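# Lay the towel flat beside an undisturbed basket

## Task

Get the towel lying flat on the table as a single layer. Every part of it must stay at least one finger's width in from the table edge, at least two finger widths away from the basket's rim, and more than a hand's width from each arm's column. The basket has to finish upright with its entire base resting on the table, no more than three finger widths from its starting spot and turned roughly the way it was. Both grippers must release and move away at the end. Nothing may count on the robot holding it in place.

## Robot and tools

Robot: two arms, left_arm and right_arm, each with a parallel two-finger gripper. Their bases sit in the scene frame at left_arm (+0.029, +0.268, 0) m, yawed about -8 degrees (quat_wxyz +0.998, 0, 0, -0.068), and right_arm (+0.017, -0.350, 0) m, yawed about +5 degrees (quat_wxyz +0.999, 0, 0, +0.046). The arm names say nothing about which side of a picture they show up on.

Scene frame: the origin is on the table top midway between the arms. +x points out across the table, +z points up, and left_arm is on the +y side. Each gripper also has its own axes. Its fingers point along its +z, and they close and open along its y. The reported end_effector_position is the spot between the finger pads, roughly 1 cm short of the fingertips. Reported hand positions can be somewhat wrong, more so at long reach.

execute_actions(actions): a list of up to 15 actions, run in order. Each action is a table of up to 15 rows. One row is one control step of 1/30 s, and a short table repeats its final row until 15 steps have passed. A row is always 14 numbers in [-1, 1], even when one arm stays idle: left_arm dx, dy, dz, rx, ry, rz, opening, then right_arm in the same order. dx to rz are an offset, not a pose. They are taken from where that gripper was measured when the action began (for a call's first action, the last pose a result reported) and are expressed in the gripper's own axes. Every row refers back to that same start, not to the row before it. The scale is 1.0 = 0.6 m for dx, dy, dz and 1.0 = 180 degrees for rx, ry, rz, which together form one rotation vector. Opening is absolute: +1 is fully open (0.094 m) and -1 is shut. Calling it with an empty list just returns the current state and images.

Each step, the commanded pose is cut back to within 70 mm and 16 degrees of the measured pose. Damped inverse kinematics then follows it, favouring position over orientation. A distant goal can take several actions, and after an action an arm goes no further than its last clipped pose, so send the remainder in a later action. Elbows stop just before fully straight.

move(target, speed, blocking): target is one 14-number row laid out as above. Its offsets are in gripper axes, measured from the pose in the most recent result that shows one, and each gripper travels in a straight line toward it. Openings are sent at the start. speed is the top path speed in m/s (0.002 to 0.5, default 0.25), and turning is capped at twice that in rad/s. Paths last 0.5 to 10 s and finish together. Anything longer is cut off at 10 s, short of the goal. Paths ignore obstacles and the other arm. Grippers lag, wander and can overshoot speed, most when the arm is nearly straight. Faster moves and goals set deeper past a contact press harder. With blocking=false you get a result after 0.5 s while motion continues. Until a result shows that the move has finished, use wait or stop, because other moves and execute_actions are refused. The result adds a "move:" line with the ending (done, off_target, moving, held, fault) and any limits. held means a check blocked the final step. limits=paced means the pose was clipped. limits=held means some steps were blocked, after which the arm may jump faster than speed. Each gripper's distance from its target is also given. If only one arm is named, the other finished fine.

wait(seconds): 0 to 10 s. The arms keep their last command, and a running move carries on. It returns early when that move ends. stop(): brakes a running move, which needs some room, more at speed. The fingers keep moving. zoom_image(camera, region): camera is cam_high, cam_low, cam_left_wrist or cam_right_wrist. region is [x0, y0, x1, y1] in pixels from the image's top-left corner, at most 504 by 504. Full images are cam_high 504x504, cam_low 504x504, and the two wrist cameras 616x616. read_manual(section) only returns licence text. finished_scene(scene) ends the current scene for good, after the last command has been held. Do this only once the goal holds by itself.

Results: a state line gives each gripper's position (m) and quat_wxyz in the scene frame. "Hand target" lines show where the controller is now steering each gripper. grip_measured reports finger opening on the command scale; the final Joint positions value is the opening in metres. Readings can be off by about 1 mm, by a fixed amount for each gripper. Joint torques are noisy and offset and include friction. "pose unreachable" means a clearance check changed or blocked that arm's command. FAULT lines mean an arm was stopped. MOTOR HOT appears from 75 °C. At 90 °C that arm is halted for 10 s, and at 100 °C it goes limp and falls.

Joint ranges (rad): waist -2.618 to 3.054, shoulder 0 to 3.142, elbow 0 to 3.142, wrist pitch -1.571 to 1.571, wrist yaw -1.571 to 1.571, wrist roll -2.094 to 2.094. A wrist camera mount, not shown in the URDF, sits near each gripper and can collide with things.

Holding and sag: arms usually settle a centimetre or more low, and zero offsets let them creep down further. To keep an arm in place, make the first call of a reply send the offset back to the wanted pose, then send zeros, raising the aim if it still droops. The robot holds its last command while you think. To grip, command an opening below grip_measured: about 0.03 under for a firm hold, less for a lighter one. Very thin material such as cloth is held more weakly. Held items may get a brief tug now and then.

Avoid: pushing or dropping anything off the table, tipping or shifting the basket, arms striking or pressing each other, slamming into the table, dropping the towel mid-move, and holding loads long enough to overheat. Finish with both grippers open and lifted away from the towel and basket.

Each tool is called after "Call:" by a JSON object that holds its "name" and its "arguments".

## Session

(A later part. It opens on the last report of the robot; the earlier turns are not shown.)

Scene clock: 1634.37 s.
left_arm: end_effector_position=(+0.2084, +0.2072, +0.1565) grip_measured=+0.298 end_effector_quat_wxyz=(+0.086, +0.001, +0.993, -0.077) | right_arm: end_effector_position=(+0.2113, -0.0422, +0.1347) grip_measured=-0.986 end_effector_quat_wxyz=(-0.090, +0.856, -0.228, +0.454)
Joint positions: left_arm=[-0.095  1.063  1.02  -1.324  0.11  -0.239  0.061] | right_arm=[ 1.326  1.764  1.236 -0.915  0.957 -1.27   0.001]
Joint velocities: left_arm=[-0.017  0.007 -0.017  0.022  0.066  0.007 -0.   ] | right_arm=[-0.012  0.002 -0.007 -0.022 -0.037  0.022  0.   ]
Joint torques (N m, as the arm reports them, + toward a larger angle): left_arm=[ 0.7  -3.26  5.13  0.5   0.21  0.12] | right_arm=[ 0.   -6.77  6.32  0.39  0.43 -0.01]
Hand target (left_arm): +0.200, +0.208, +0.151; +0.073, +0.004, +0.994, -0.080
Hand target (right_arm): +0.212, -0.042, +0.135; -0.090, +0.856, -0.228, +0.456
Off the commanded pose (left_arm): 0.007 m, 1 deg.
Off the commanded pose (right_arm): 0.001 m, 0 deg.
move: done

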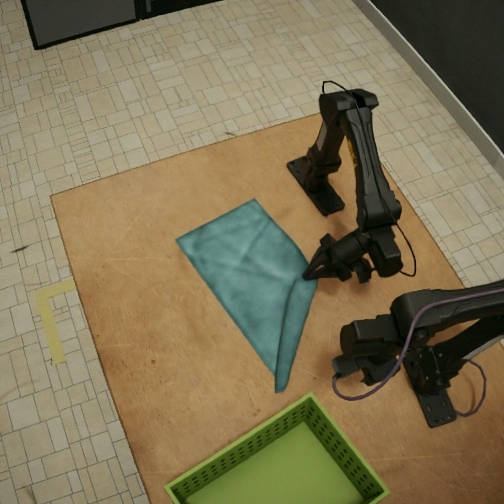

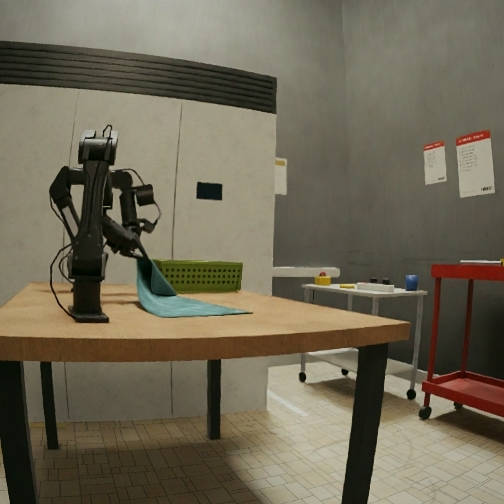

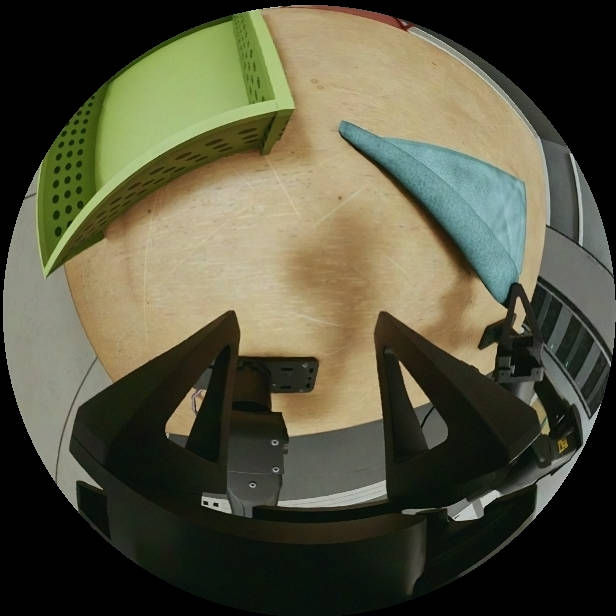

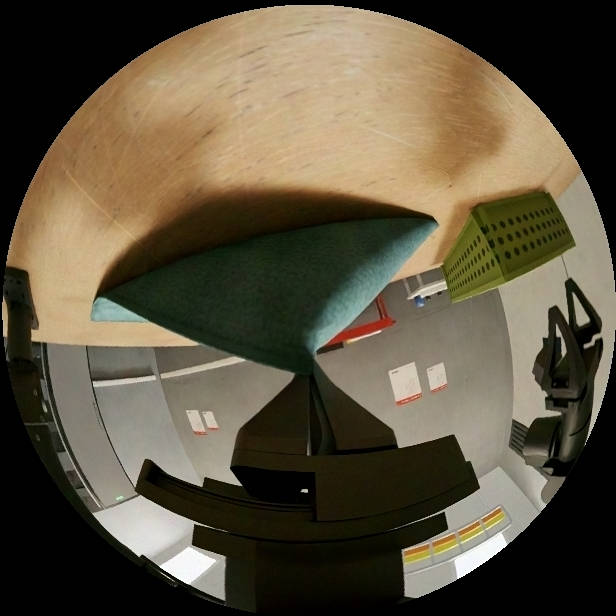

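Call:
{"name": "move", "arguments": {"target": [0,0,-0.02,0,0,0,0.3,0.0185,-0.009,-0.014,0.185,-0.091,-0.141,-1.0], "speed": 0.08}}

Scene clock: 1642.40 s.
left_arm: end_effector_position=(+0.2039, +0.2080, +0.1597) grip_measured=+0.298 end_effector_quat_wxyz=(+0.079, +0.002, +0.994, -0.076) | right_arm: end_effector_position=(+0.2086, -0.0417, +0.1369) grip_measured=-0.986 end_effector_quat_wxyz=(-0.211, +0.901, +0.003, +0.380)
Joint positions: left_arm=[-0.095  1.063  1.036 -1.355  0.111 -0.236  0.061] | right_arm=[ 1.194  1.354  0.807 -0.292  0.58  -2.09   0.001]
Joint velocities: left_arm=[-0.002  0.007 -0.007 -0.022 -0.022 -0.007 -0.   ] | right_arm=[-0.012  0.002 -0.017 -0.051 -0.11   0.051 -0.   ]
Joint torques (N m, as the arm reports them, + toward a larger angle): left_arm=[ 0.84 -2.02  9.88  0.46  0.08  0.1 ] | right_arm=[-0.83 -6.61  8.33  1.14  0.13 -0.06]
Hand target (left_arm): +0.206, +0.209, +0.168; +0.086, +0.001, +0.993, -0.077
Hand target (right_arm): +0.211, -0.042, +0.150; -0.225, +0.896, -0.004, +0.382
Off the commanded pose (left_arm): 0.009 m, 1 deg.
Off the commanded pose (right_arm): 0.013 m, 14 deg.
joint sent to its limit (right arm) — the command would take joint 6 (wrist roll) past its lower limit, so that joint was sent only as far as its limit.
move: off_target (right_arm)

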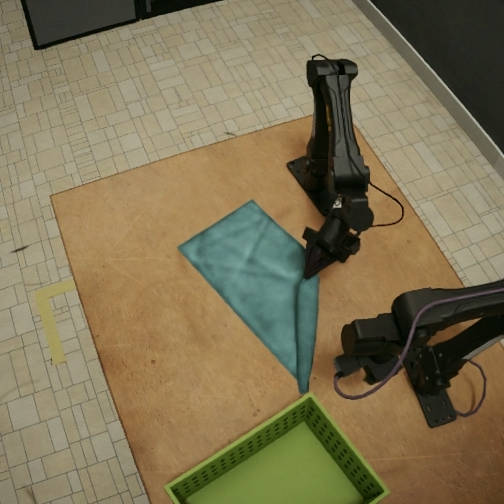

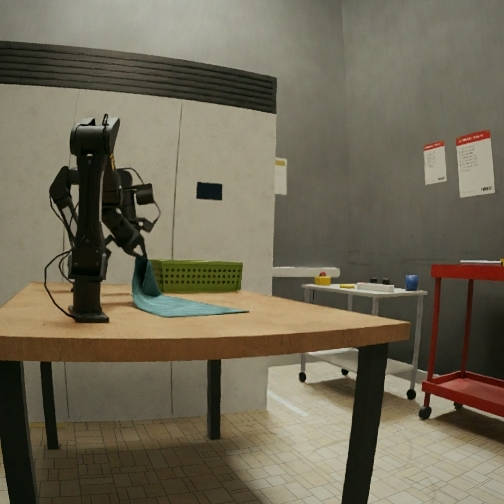

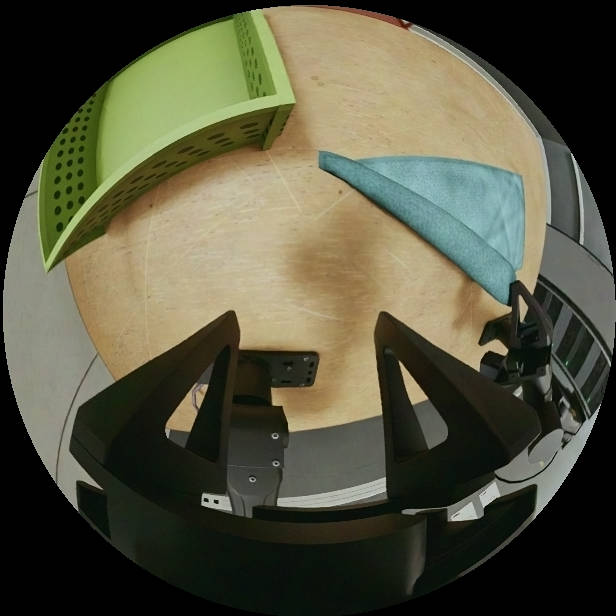

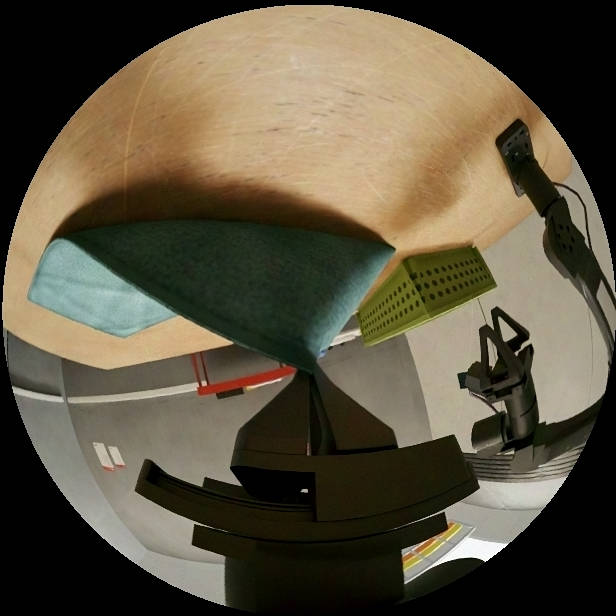

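Call:
{"name": "zoom_image", "arguments": {"camera": "cam_high", "region": [170, 190, 390, 410]}}

Call:
{"name": "zoom_image", "arguments": {"camera": "cam_low", "region": [100, 230, 280, 330]}}

Region (170, 190, 390, 410) of cam_high's 504x504 image, scaled by 2.291, with more detail than that image has.

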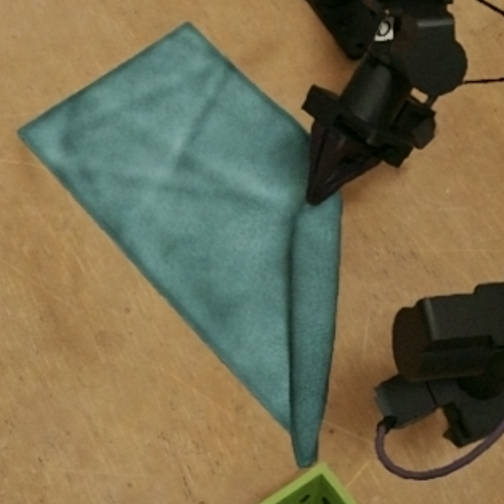

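Region (100, 230, 280, 330) of cam_low's 504x504 image, scaled by 2.800, with more detail than that image has.

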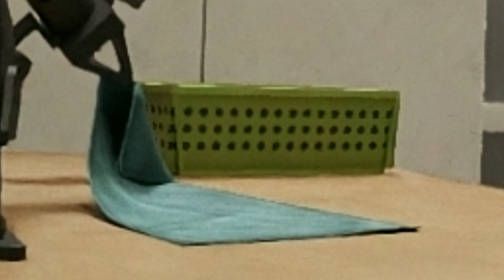

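Call:
{"name": "move", "arguments": {"target": [-0.048,-0.325,0.015,-0.069,0.023,-0.306,0.6,0.0185,-0.009,-0.014,0,0,0,-1.0], "speed": 0.15}}

Scene clock: 1682.03 s.
left_arm: end_effector_position=(+0.2348, +0.0178, +0.1839) grip_measured=+0.598 end_effector_quat_wxyz=(+0.006, -0.458, +0.889, -0.003) | right_arm: end_effector_position=(+0.2070, -0.0461, +0.1355) grip_measured=-0.986 end_effector_quat_wxyz=(-0.195, +0.906, +0.009, +0.374)
Joint positions: left_arm=[-0.756  1.787  1.77  -1.546 -0.011 -1.844  0.075] | right_arm=[ 1.194  1.354  0.823 -0.345  0.578 -2.09   0.001]
Joint velocities: left_arm=[ 0.002 -0.007 -0.002 -0.051 -0.051 -0.051  0.001] | right_arm=[ 0.002 -0.007 -0.007  0.051 -0.051 -0.007  0.   ]
Joint torques (N m, as the arm reports them, + toward a larger angle): left_arm=[-0.49 -8.45  9.59  0.11  0.02 -0.1 ] | right_arm=[-0.37 -5.39 10.13  1.12  0.2  -0.05]
Hand target (left_arm): +0.233, +0.015, +0.188; +0.002, -0.461, +0.887, -0.003
Hand target (right_arm): +0.210, -0.042, +0.152; -0.211, +0.901, +0.003, +0.380
Off the commanded pose (left_arm): 0.006 m, 1 deg.
Off the commanded pose (right_arm): 0.017 m, 2 deg.
move: off_target (right_arm)

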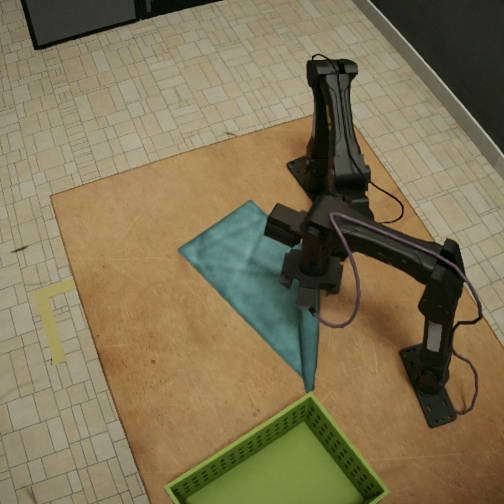

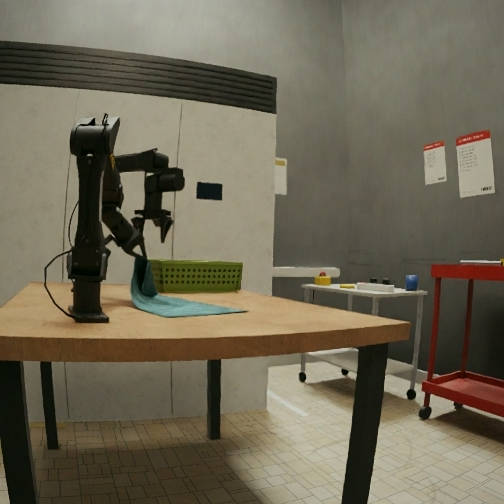

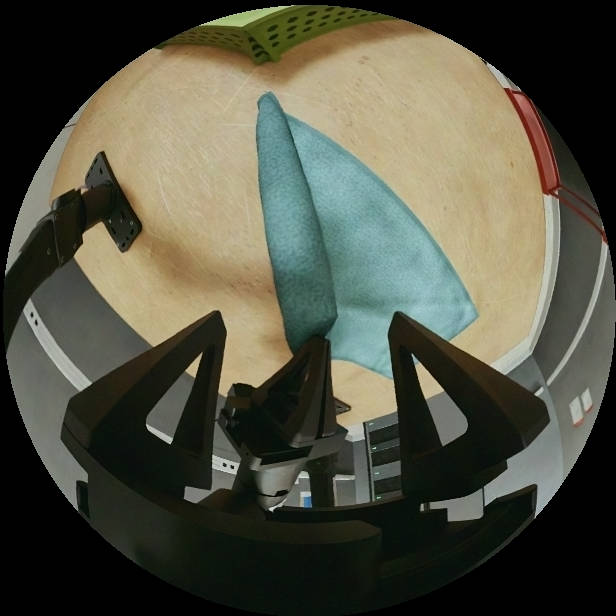

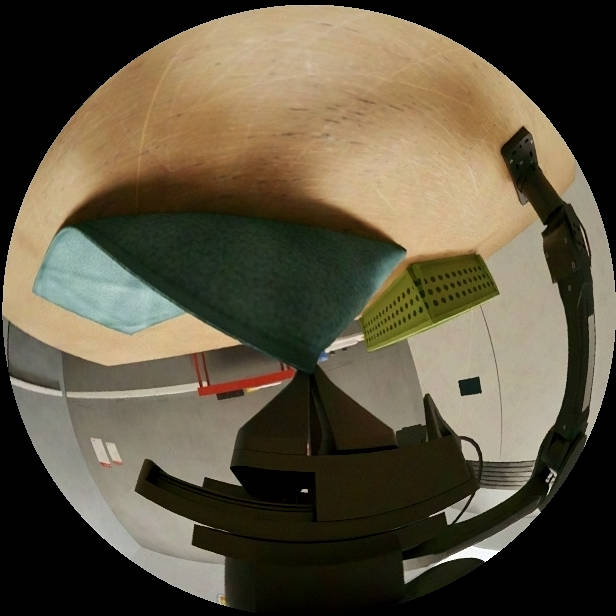

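Call:
{"name": "move", "arguments": {"target": [0,0.005,0.15,0,0,0,0.6,0.0185,-0.009,-0.014,0,0,0,-1.0], "speed": 0.05}}

Scene clock: 1689.90 s.
left_arm: end_effector_position=(+0.2370, +0.0152, +0.0970) grip_measured=+0.598 end_effector_quat_wxyz=(+0.007, -0.460, +0.888, -0.007) | right_arm: end_effector_position=(+0.2059, -0.0499, +0.1358) grip_measured=-0.986 end_effector_quat_wxyz=(-0.182, +0.911, +0.013, +0.370)
Joint positions: left_arm=[-0.756  1.775  1.409 -1.187 -0.011 -1.846  0.075] | right_arm=[ 1.194  1.354  0.843 -0.395  0.578 -2.09   0.001]
Joint velocities: left_arm=[-0.012  0.007  0.017  0.007  0.022  0.037  0.   ] | right_arm=[-0.002  0.002  0.012  0.066 -0.095  0.037  0.   ]
Joint torques (N m, as the arm reports them, + toward a larger angle): left_arm=[ -0.15 -10.27   4.83   0.32  -0.02   0.01] | right_arm=[-0.37 -5.12 10.11  1.04  0.19 -0.06]
Hand target (left_arm): +0.233, +0.019, +0.094; +0.006, -0.458, +0.889, -0.003
Hand target (right_arm): +0.209, -0.046, +0.150; -0.196, +0.906, +0.009, +0.375
Off the commanded pose (left_arm): 0.006 m, 1 deg.
Off the commanded pose (right_arm): 0.015 m, 2 deg.
joint sent to its limit (right arm) — the command would take joint 6 (wrist roll) past its lower limit, so that joint was sent only as far as its limit.
move: off_target (right_arm)

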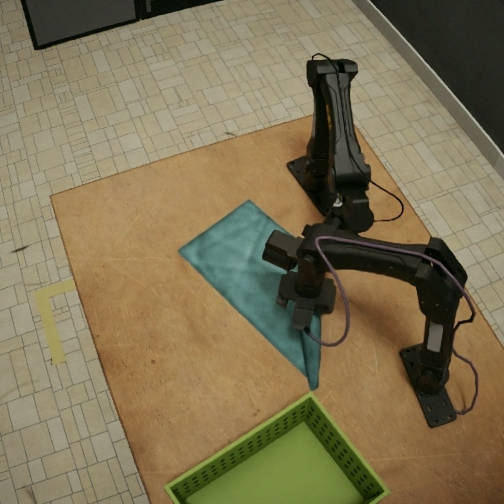

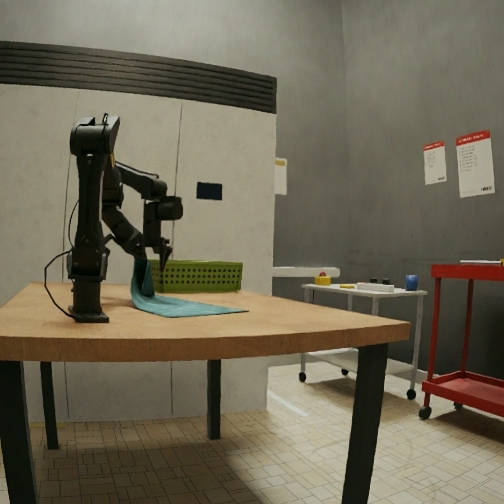

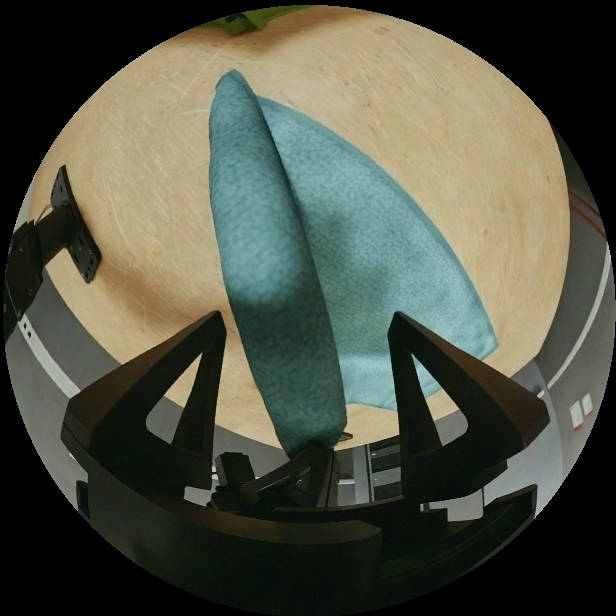

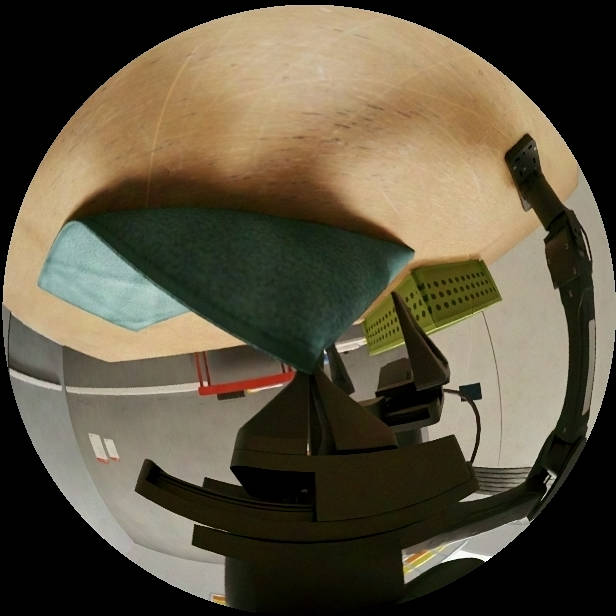

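Call:
{"name": "move", "arguments": {"target": [0,0.025,0.06,0,0,0,0.6,0.0185,-0.009,-0.014,0,0,0,-1.0], "speed": 0.04}}

Scene clock: 1694.70 s.
left_arm: end_effector_position=(+0.2304, +0.0206, +0.0618) grip_measured=+0.598 end_effector_quat_wxyz=(+0.007, -0.458, +0.889, -0.009) | right_arm: end_effector_position=(+0.2050, -0.0530, +0.1377) grip_measured=-0.986 end_effector_quat_wxyz=(-0.170, +0.914, +0.017, +0.367)
Joint positions: left_arm=[-0.762  1.768  1.258 -1.041 -0.011 -1.849  0.075] | right_arm=[ 1.194  1.354  0.865 -0.443  0.578 -2.09   0.001]
Joint velocities: left_arm=[-0.017 -0.002  0.002  0.066 -0.022 -0.051 -0.   ] | right_arm=[-0.017 -0.017 -0.012 -0.051 -0.007  0.007 -0.001]
Joint torques (N m, as the arm reports them, + toward a larger angle): left_arm=[ -0.52 -10.6    4.78   0.33  -0.01  -0.07] | right_arm=[-0.37 -4.86 10.03  1.03  0.2  -0.06]
Hand target (left_arm): +0.225, +0.023, +0.061; +0.007, -0.460, +0.888, -0.007
Hand target (right_arm): +0.208, -0.049, +0.151; -0.182, +0.911, +0.013, +0.371
Off the commanded pose (left_arm): 0.006 m, 0 deg.
Off the commanded pose (right_arm): 0.014 m, 2 deg.
joint sent to its limit (right arm) — the command would take joint 6 (wrist roll) past its lower limit, so that joint was sent only as far as its limit.
move: off_target (right_arm)

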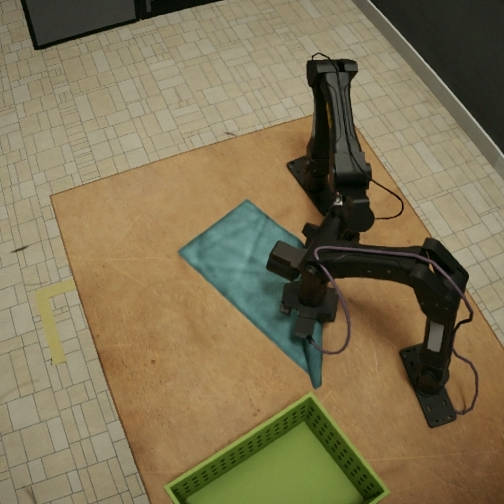

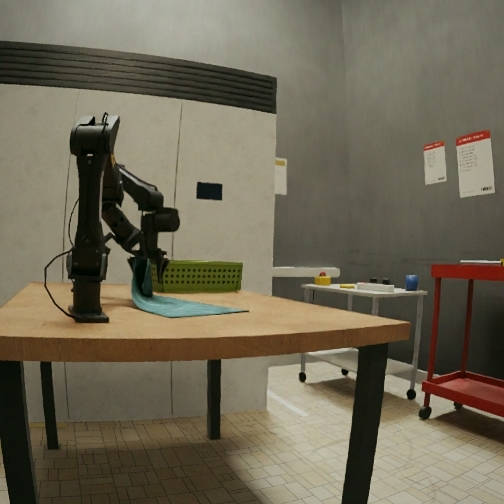

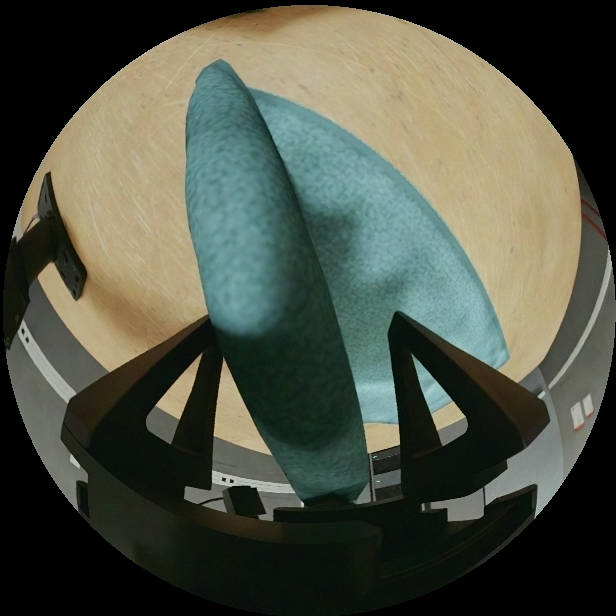

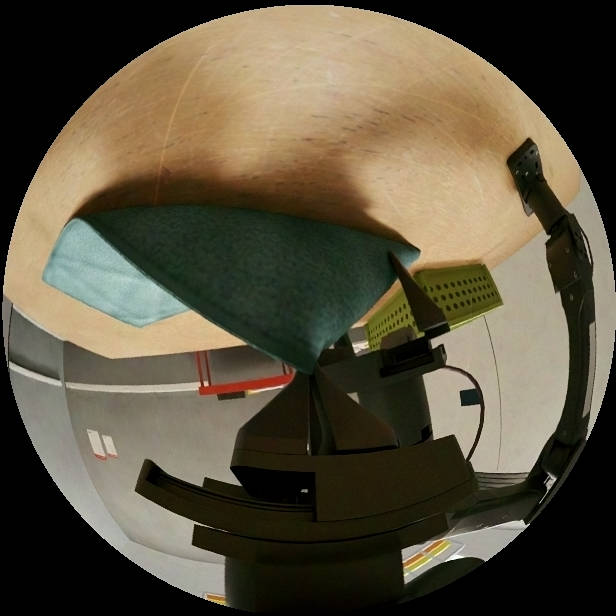

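Call:
{"name": "execute_actions", "arguments": {"actions": [[[0,0,-0.01,0,0,0,0.5,0,0,0,0,0,0,-1],[0,0,-0.01,0,0,0,0.4,0,0,0,0,0,0,-1],[0,0,-0.01,0,0,0,0.3,0,0,0,0,0,0,-1],[0,0,-0.01,0,0,0,0.2,0,0,0,0,0,0,-1],[0,0,-0.01,0,0,0,0.1,0,0,0,0,0,0,-1],[0,0,-0.01,0,0,0,0.0,0,0,0,0,0,0,-1],[0,0,-0.01,0,0,0,-0.1,0,0,0,0,0,0,-1],[0,0,-0.01,0,0,0,-0.2,0,0,0,0,0,0,-1],[0,0,-0.01,0,0,0,-0.3,0,0,0,0,0,0,-1],[0,0,-0.01,0,0,0,-0.4,0,0,0,0,0,0,-1],[0,0,-0.01,0,0,0,-0.5,0,0,0,0,0,0,-1],[0,0,-0.01,0,0,0,-0.6,0,0,0,0,0,0,-1],[0,0,-0.01,0,0,0,-0.7,0,0,0,0,0,0,-1],[0,0,-0.01,0,0,0,-0.8,0,0,0,0,0,0,-1],[0,0,-0.01,0,0,0,-0.85,0,0,0,0,0,0,-1]],[[0,0,0,0,0,0,-0.9,0,0,0,0,0,0,-1],[0,0,0,0,0,0,-0.95,0,0,0,0,0,0,-1],[0,0,0,0,0,0,-1.0,0,0,0,0,0,0,-1]]]}}

Scene clock: 1702.40 s.
left_arm: end_effector_position=(+0.2292, +0.0219, +0.0618) grip_measured=-0.935 end_effector_quat_wxyz=(+0.006, -0.459, +0.889, -0.005) | right_arm: end_effector_position=(+0.2050, -0.0530, +0.1377) grip_measured=-0.986 end_effector_quat_wxyz=(-0.170, +0.914, +0.017, +0.367)
Joint positions: left_arm=[-0.762  1.768  1.258 -1.048 -0.01  -1.85   0.003] | right_arm=[ 1.194  1.354  0.865 -0.444  0.578 -2.09   0.001]
Joint velocities: left_arm=[-0.002 -0.012 -0.022  0.037 -0.037  0.007 -0.   ] | right_arm=[ 0.012 -0.012  0.007 -0.081  0.022 -0.037 -0.001]
Joint torques (N m, as the arm reports them, + toward a larger angle): left_arm=[ 0.05 -9.26  6.74  0.28 -0.01 -0.01] | right_arm=[ 0.   -4.1   7.24  1.11  0.22  0.  ]
Hand target (left_arm): +0.229, +0.022, +0.062; +0.006, -0.459, +0.889, -0.005
Hand target (right_arm): +0.205, -0.053, +0.138; -0.170, +0.914, +0.017, +0.367
Off the commanded pose (left_arm): 0.000 m, 0 deg.
Off the commanded pose (right_arm): 0.000 m, 0 deg.

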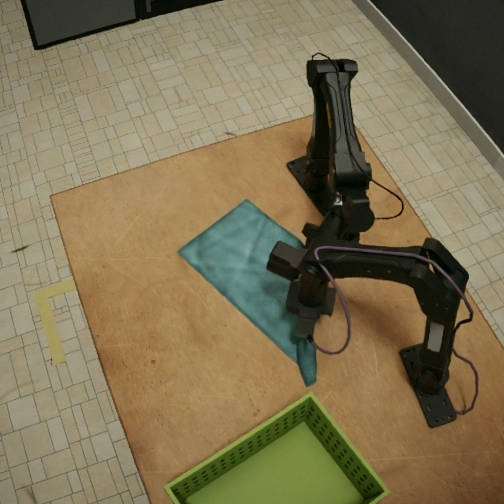

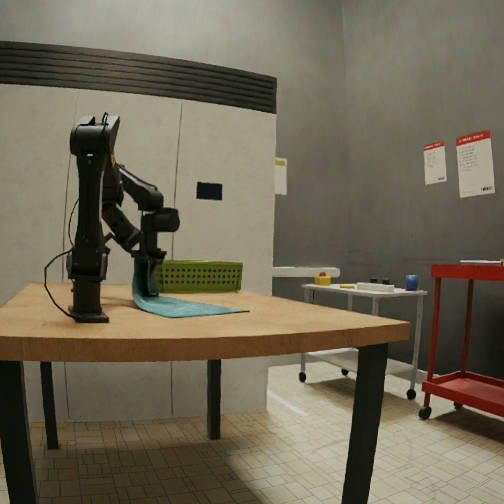

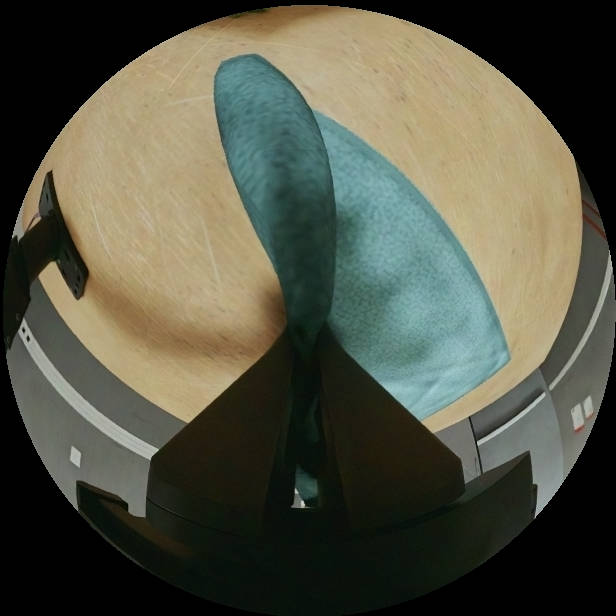

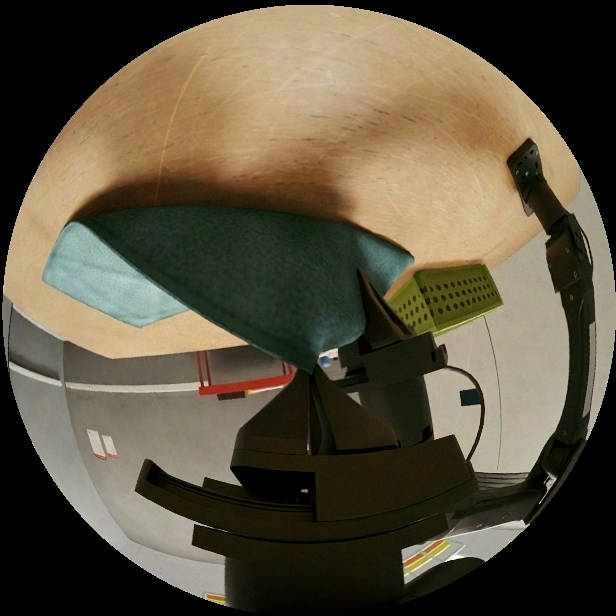

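Call:
{"name": "execute_actions", "arguments": {"actions": [[[0,0,0,0,0,0,-1,0,0,0,0,0,0,-0.95],[0,0,0,0,0,0,-1,0,0,0,0,0,0,-0.9],[0,0,0,0,0,0,-1,0,0,0,0,0,0,-0.8],[0,0,0,0,0,0,-1,0,0,0,0,0,0,-0.7],[0,0,0,0,0,0,-1,0,0,0,0,0,0,-0.6],[0,0,0,0,0,0,-1,0,0,0,0,0,0,-0.5],[0,0,0,0,0,0,-1,0,0,0,0,0,0,-0.4]]]}}

Call:
{"name": "move", "arguments": {"target": [0,0,-0.01,0,0,0,-1,0,0,-0.12,0,0,0,-0.4], "speed": 0.08}}

Scene clock: 1706.67 s.
left_arm: end_effector_position=(+0.2292, +0.0219, +0.0618) grip_measured=-0.935 end_effector_quat_wxyz=(+0.006, -0.459, +0.889, -0.005) | right_arm: end_effector_position=(+0.2050, -0.0530, +0.1377) grip_measured=-0.403 end_effector_quat_wxyz=(-0.170, +0.914, +0.017, +0.367)
Joint positions: left_arm=[-0.762  1.768  1.258 -1.048 -0.01  -1.85   0.003] | right_arm=[ 1.194  1.354  0.865 -0.444  0.578 -2.09   0.028]
Joint velocities: left_arm=[ 0.017 -0.002  0.007 -0.037  0.081 -0.022 -0.001] | right_arm=[ 0.032 -0.007 -0.007 -0.139 -0.007  0.081  0.001]
Joint torques (N m, as the arm reports them, + toward a larger angle): left_arm=[ 0.01 -9.26  6.77  0.29 -0.02  0.04] | right_arm=[ 0.   -4.1   7.23  1.1   0.22  0.  ]
Hand target (left_arm): +0.229, +0.022, +0.062; +0.006, -0.459, +0.889, -0.005
Hand target (right_arm): +0.205, -0.053, +0.138; -0.170, +0.914, +0.017, +0.367
Off the commanded pose (left_arm): 0.000 m, 0 deg.
Off the commanded pose (right_arm): 0.000 m, 0 deg.

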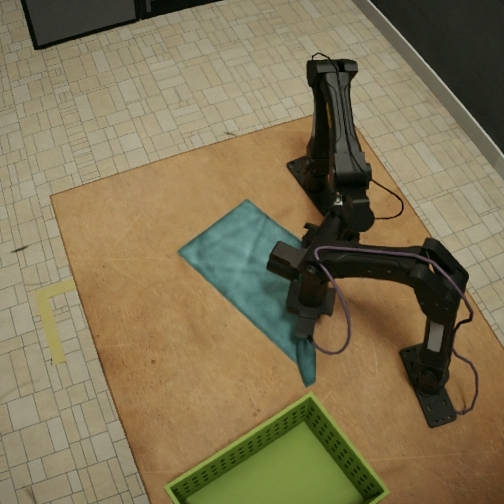

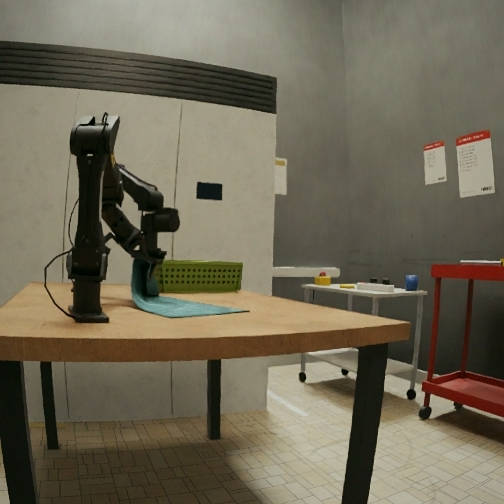

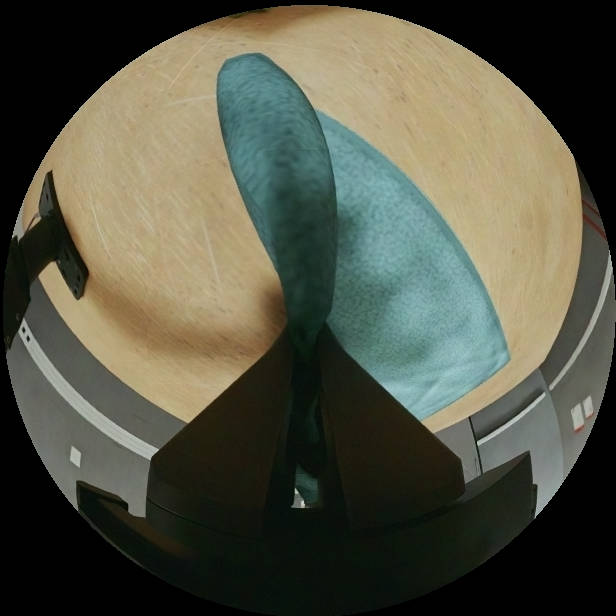

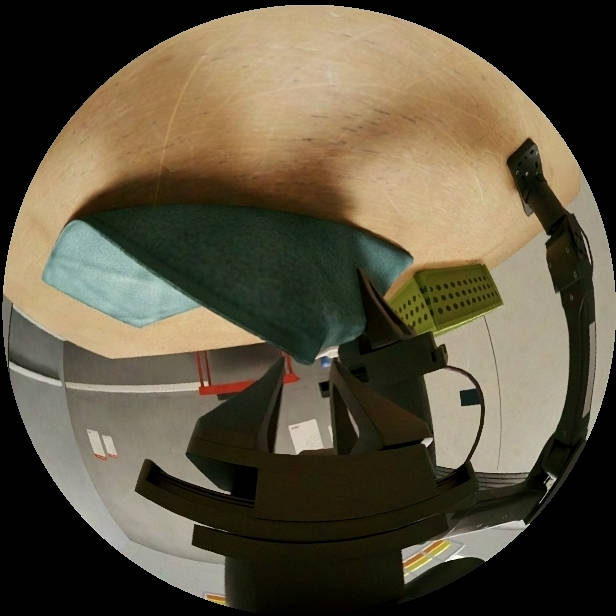

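Scene clock: 1708.13 s.
left_arm: end_effector_position=(+0.2285, +0.0228, +0.0618) grip_measured=-0.935 end_effector_quat_wxyz=(+0.006, -0.459, +0.889, -0.003) | right_arm: end_effector_position=(+0.1586, -0.0777, +0.1678) grip_measured=-0.403 end_effector_quat_wxyz=(-0.150, +0.922, +0.025, +0.357)
Joint positions: left_arm=[-0.762  1.768  1.258 -1.053 -0.01  -1.85   0.003] | right_arm=[ 1.359  1.251  0.953 -0.786  0.656 -1.914  0.028]
Joint velocities: left_arm=[ 0.007  0.002  0.002 -0.022  0.095 -0.007 -0.   ] | right_arm=[ 0.002 -0.002  0.012 -0.037 -0.022 -0.022 -0.   ]
Joint torques (N m, as the arm reports them, + toward a larger angle): left_arm=[ 0.05 -9.65  8.27  0.13  0.01  0.02] | right_arm=[ 0.87 -5.3   9.93  0.77  0.33  0.06]
Hand target (left_arm): +0.229, +0.022, +0.068; +0.006, -0.459, +0.889, -0.005
Hand target (right_arm): +0.158, -0.076, +0.186; -0.171, +0.915, +0.017, +0.365
Off the commanded pose (left_arm): 0.006 m, 0 deg.
Off the commanded pose (right_arm): 0.018 m, 3 deg.
move: off_target (right_arm)

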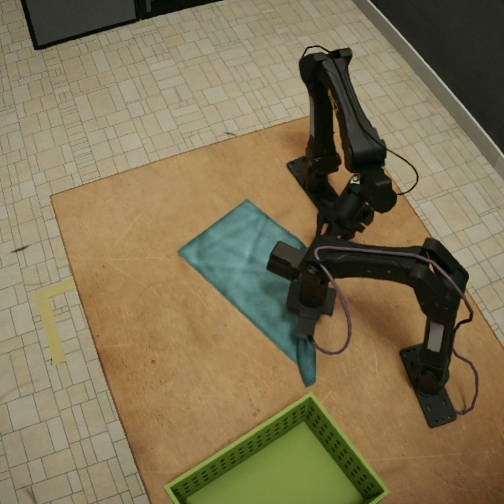

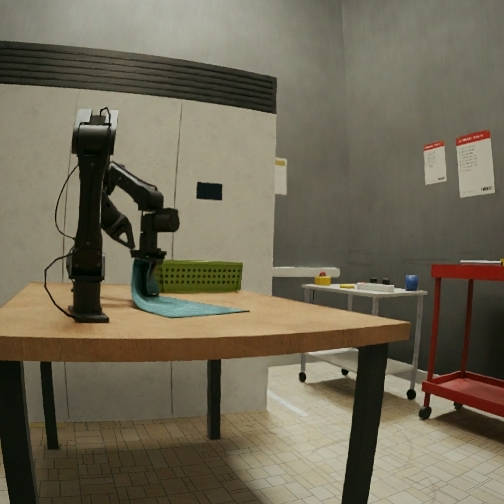

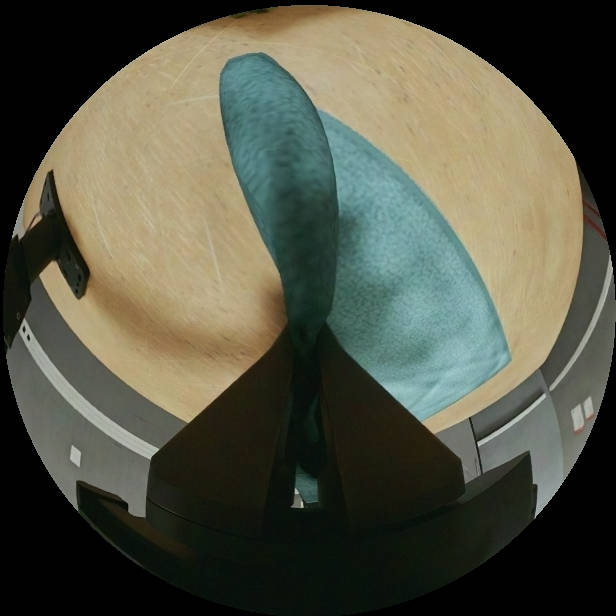

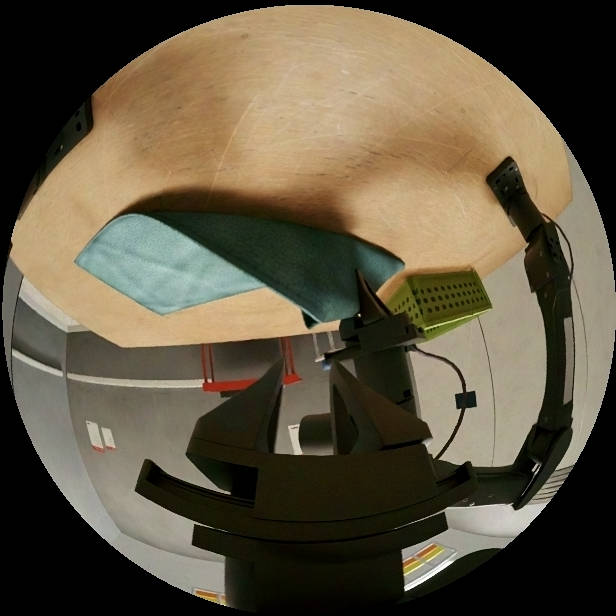

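Call:
{"name": "zoom_image", "arguments": {"camera": "cam_low", "region": [100, 230, 240, 320]}}

Region (100, 230, 240, 320) of cam_low's 504x504 image, scaled by 3.600, with more detail than that image has; it fills the top 324 rows of this view, and the rest is white.

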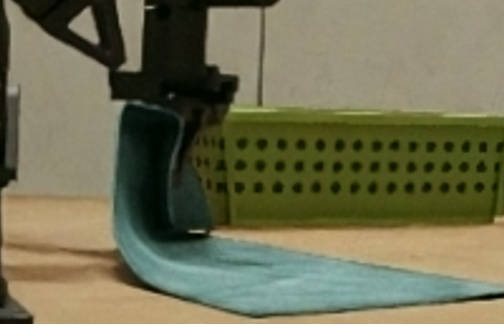

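Call:
{"name": "move", "arguments": {"target": [0,0,-0.01,0,0,0,-1,0.0125,0.118,-0.0675,0,0,0,0.0], "speed": 0.2}}

Call:
{"name": "move", "arguments": {"target": [0,0,0,0,0,0,-1,-0.06,0.0,0.06,0.033,-0.178,0.754,0.0], "speed": 0.3}}

Scene clock: 1738.63 s.
left_arm: end_effector_position=(+0.2277, +0.0237, +0.0618) grip_measured=-0.935 end_effector_quat_wxyz=(+0.005, -0.459, +0.889, -0.001) | right_arm: end_effector_position=(+0.1496, -0.1518, +0.1824) grip_measured=-0.003 end_effector_quat_wxyz=(-0.149, +0.922, +0.027, +0.357)
Joint positions: left_arm=[-0.762  1.768  1.258 -1.057 -0.01  -1.85   0.003] | right_arm=[ 1.359  0.943  0.851 -0.993  0.656 -1.917  0.047]
Joint velocities: left_arm=[-0.007  0.012 -0.002  0.081 -0.022 -0.022 -0.   ] | right_arm=[-0.027 -0.012 -0.032 -0.007 -0.007 -0.037 -0.001]
Joint torques (N m, as the arm reports them, + toward a larger angle): left_arm=[ 0.06 -9.84  8.21  0.08 -0.02  0.03] | right_arm=[ 0.01 -2.58  6.49  0.8   0.27  0.03]
Hand target (left_arm): +0.228, +0.023, +0.068; +0.006, -0.459, +0.889, -0.003
Hand target (right_arm): +0.149, -0.157, +0.183; -0.150, +0.922, +0.025, +0.357
Off the commanded pose (left_arm): 0.006 m, 0 deg.
Off the commanded pose (right_arm): 0.006 m, 0 deg.
move: done

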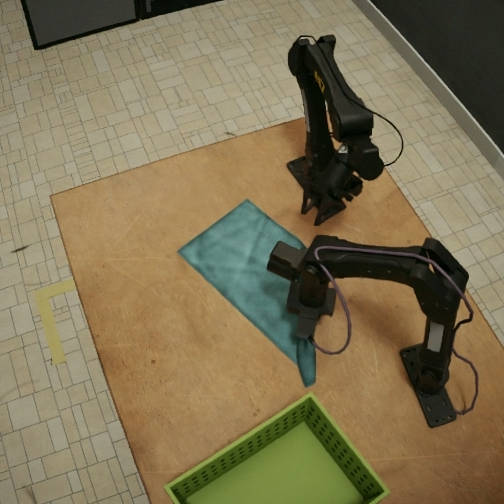

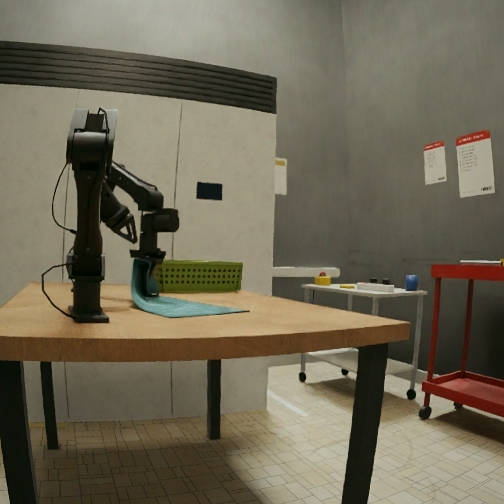

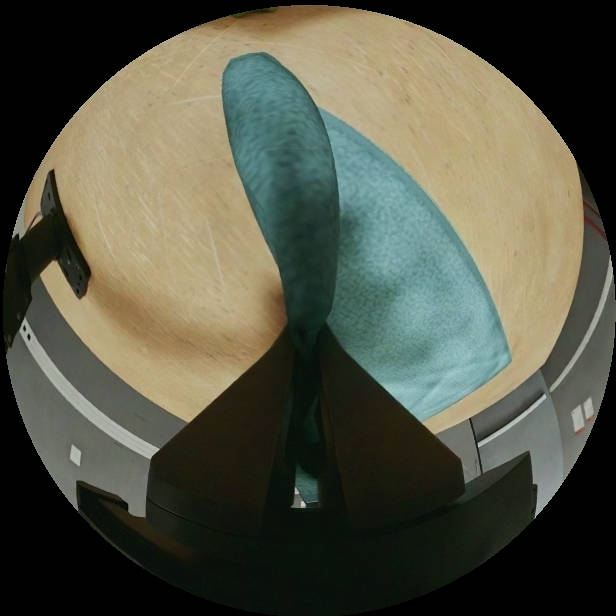

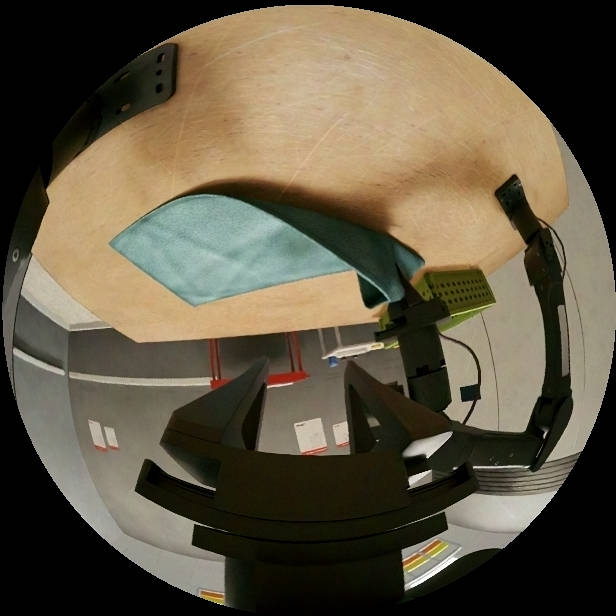

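Scene clock: 1743.33 s.
left_arm: end_effector_position=(+0.2277, +0.0237, +0.0618) grip_measured=-0.935 end_effector_quat_wxyz=(+0.005, -0.459, +0.889, -0.001) | right_arm: end_effector_position=(+0.1460, -0.1420, +0.1264) grip_measured=-0.002 end_effector_quat_wxyz=(+0.395, -0.422, +0.791, +0.201)
Joint positions: left_arm=[-0.762  1.768  1.258 -1.057 -0.01  -1.85   0.003] | right_arm=[ 0.994  0.564  0.395 -0.488  0.1    0.057  0.047]
Joint velocities: left_arm=[ 0.012 -0.002  0.002 -0.022  0.051  0.022  0.001] | right_arm=[-0.002 -0.022 -0.012  0.037  0.007 -0.066 -0.001]
Joint torques (N m, as the arm reports them, + toward a larger angle): left_arm=[ 0.05 -9.33  6.83  0.29  0.01  0.04] | right_arm=[ 0.87 -1.19  7.31  1.56  0.12  0.04]
Hand target (left_arm): +0.228, +0.024, +0.062; +0.005, -0.459, +0.889, -0.001
Hand target (right_arm): +0.146, -0.140, +0.134; +0.410, -0.415, +0.785, +0.210
Off the commanded pose (left_arm): 0.000 m, 0 deg.
Off the commanded pose (right_arm): 0.007 m, 2 deg.
move: done

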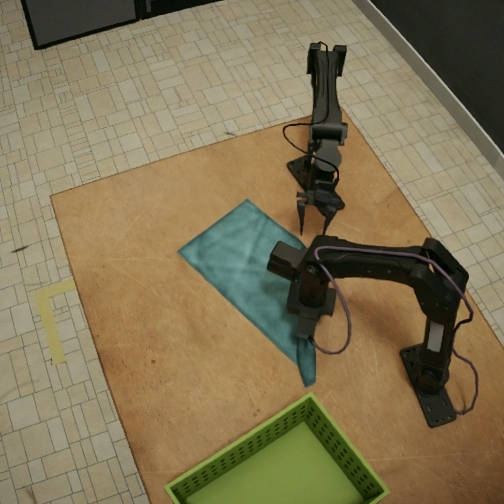

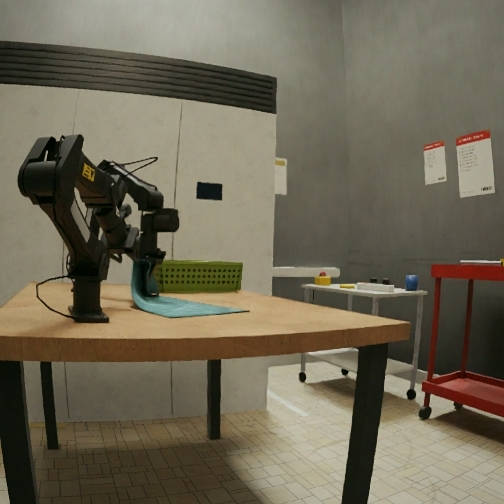

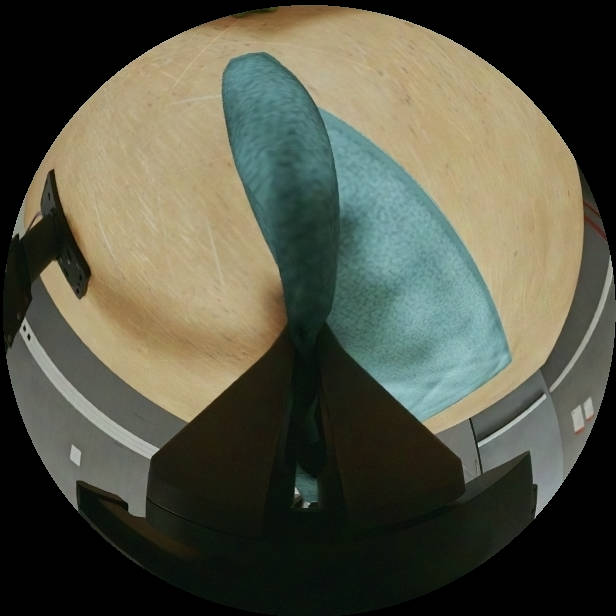

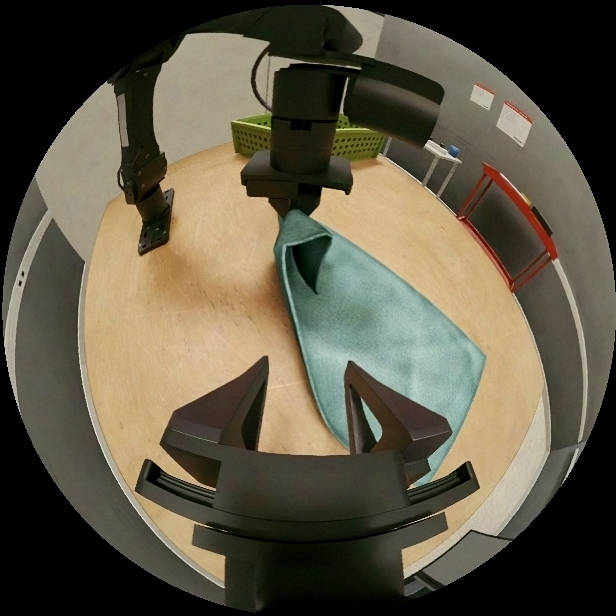

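Call:
{"name": "zoom_image", "arguments": {"camera": "cam_right_wrist", "region": [220, 170, 420, 400]}}

Region (220, 170, 420, 400) of cam_right_wrist's 616x616 image, scaled by 2.191, with more detail than that image has; it fills the left 438 columns of this view, and the rest is white.

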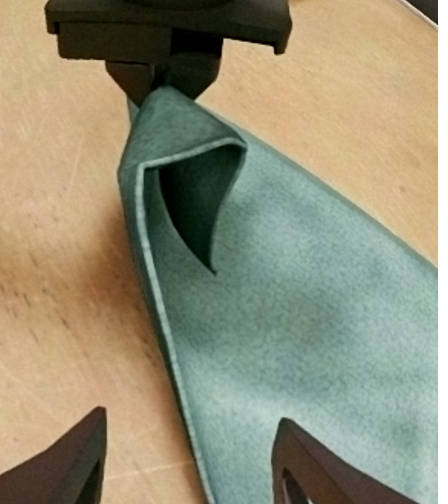

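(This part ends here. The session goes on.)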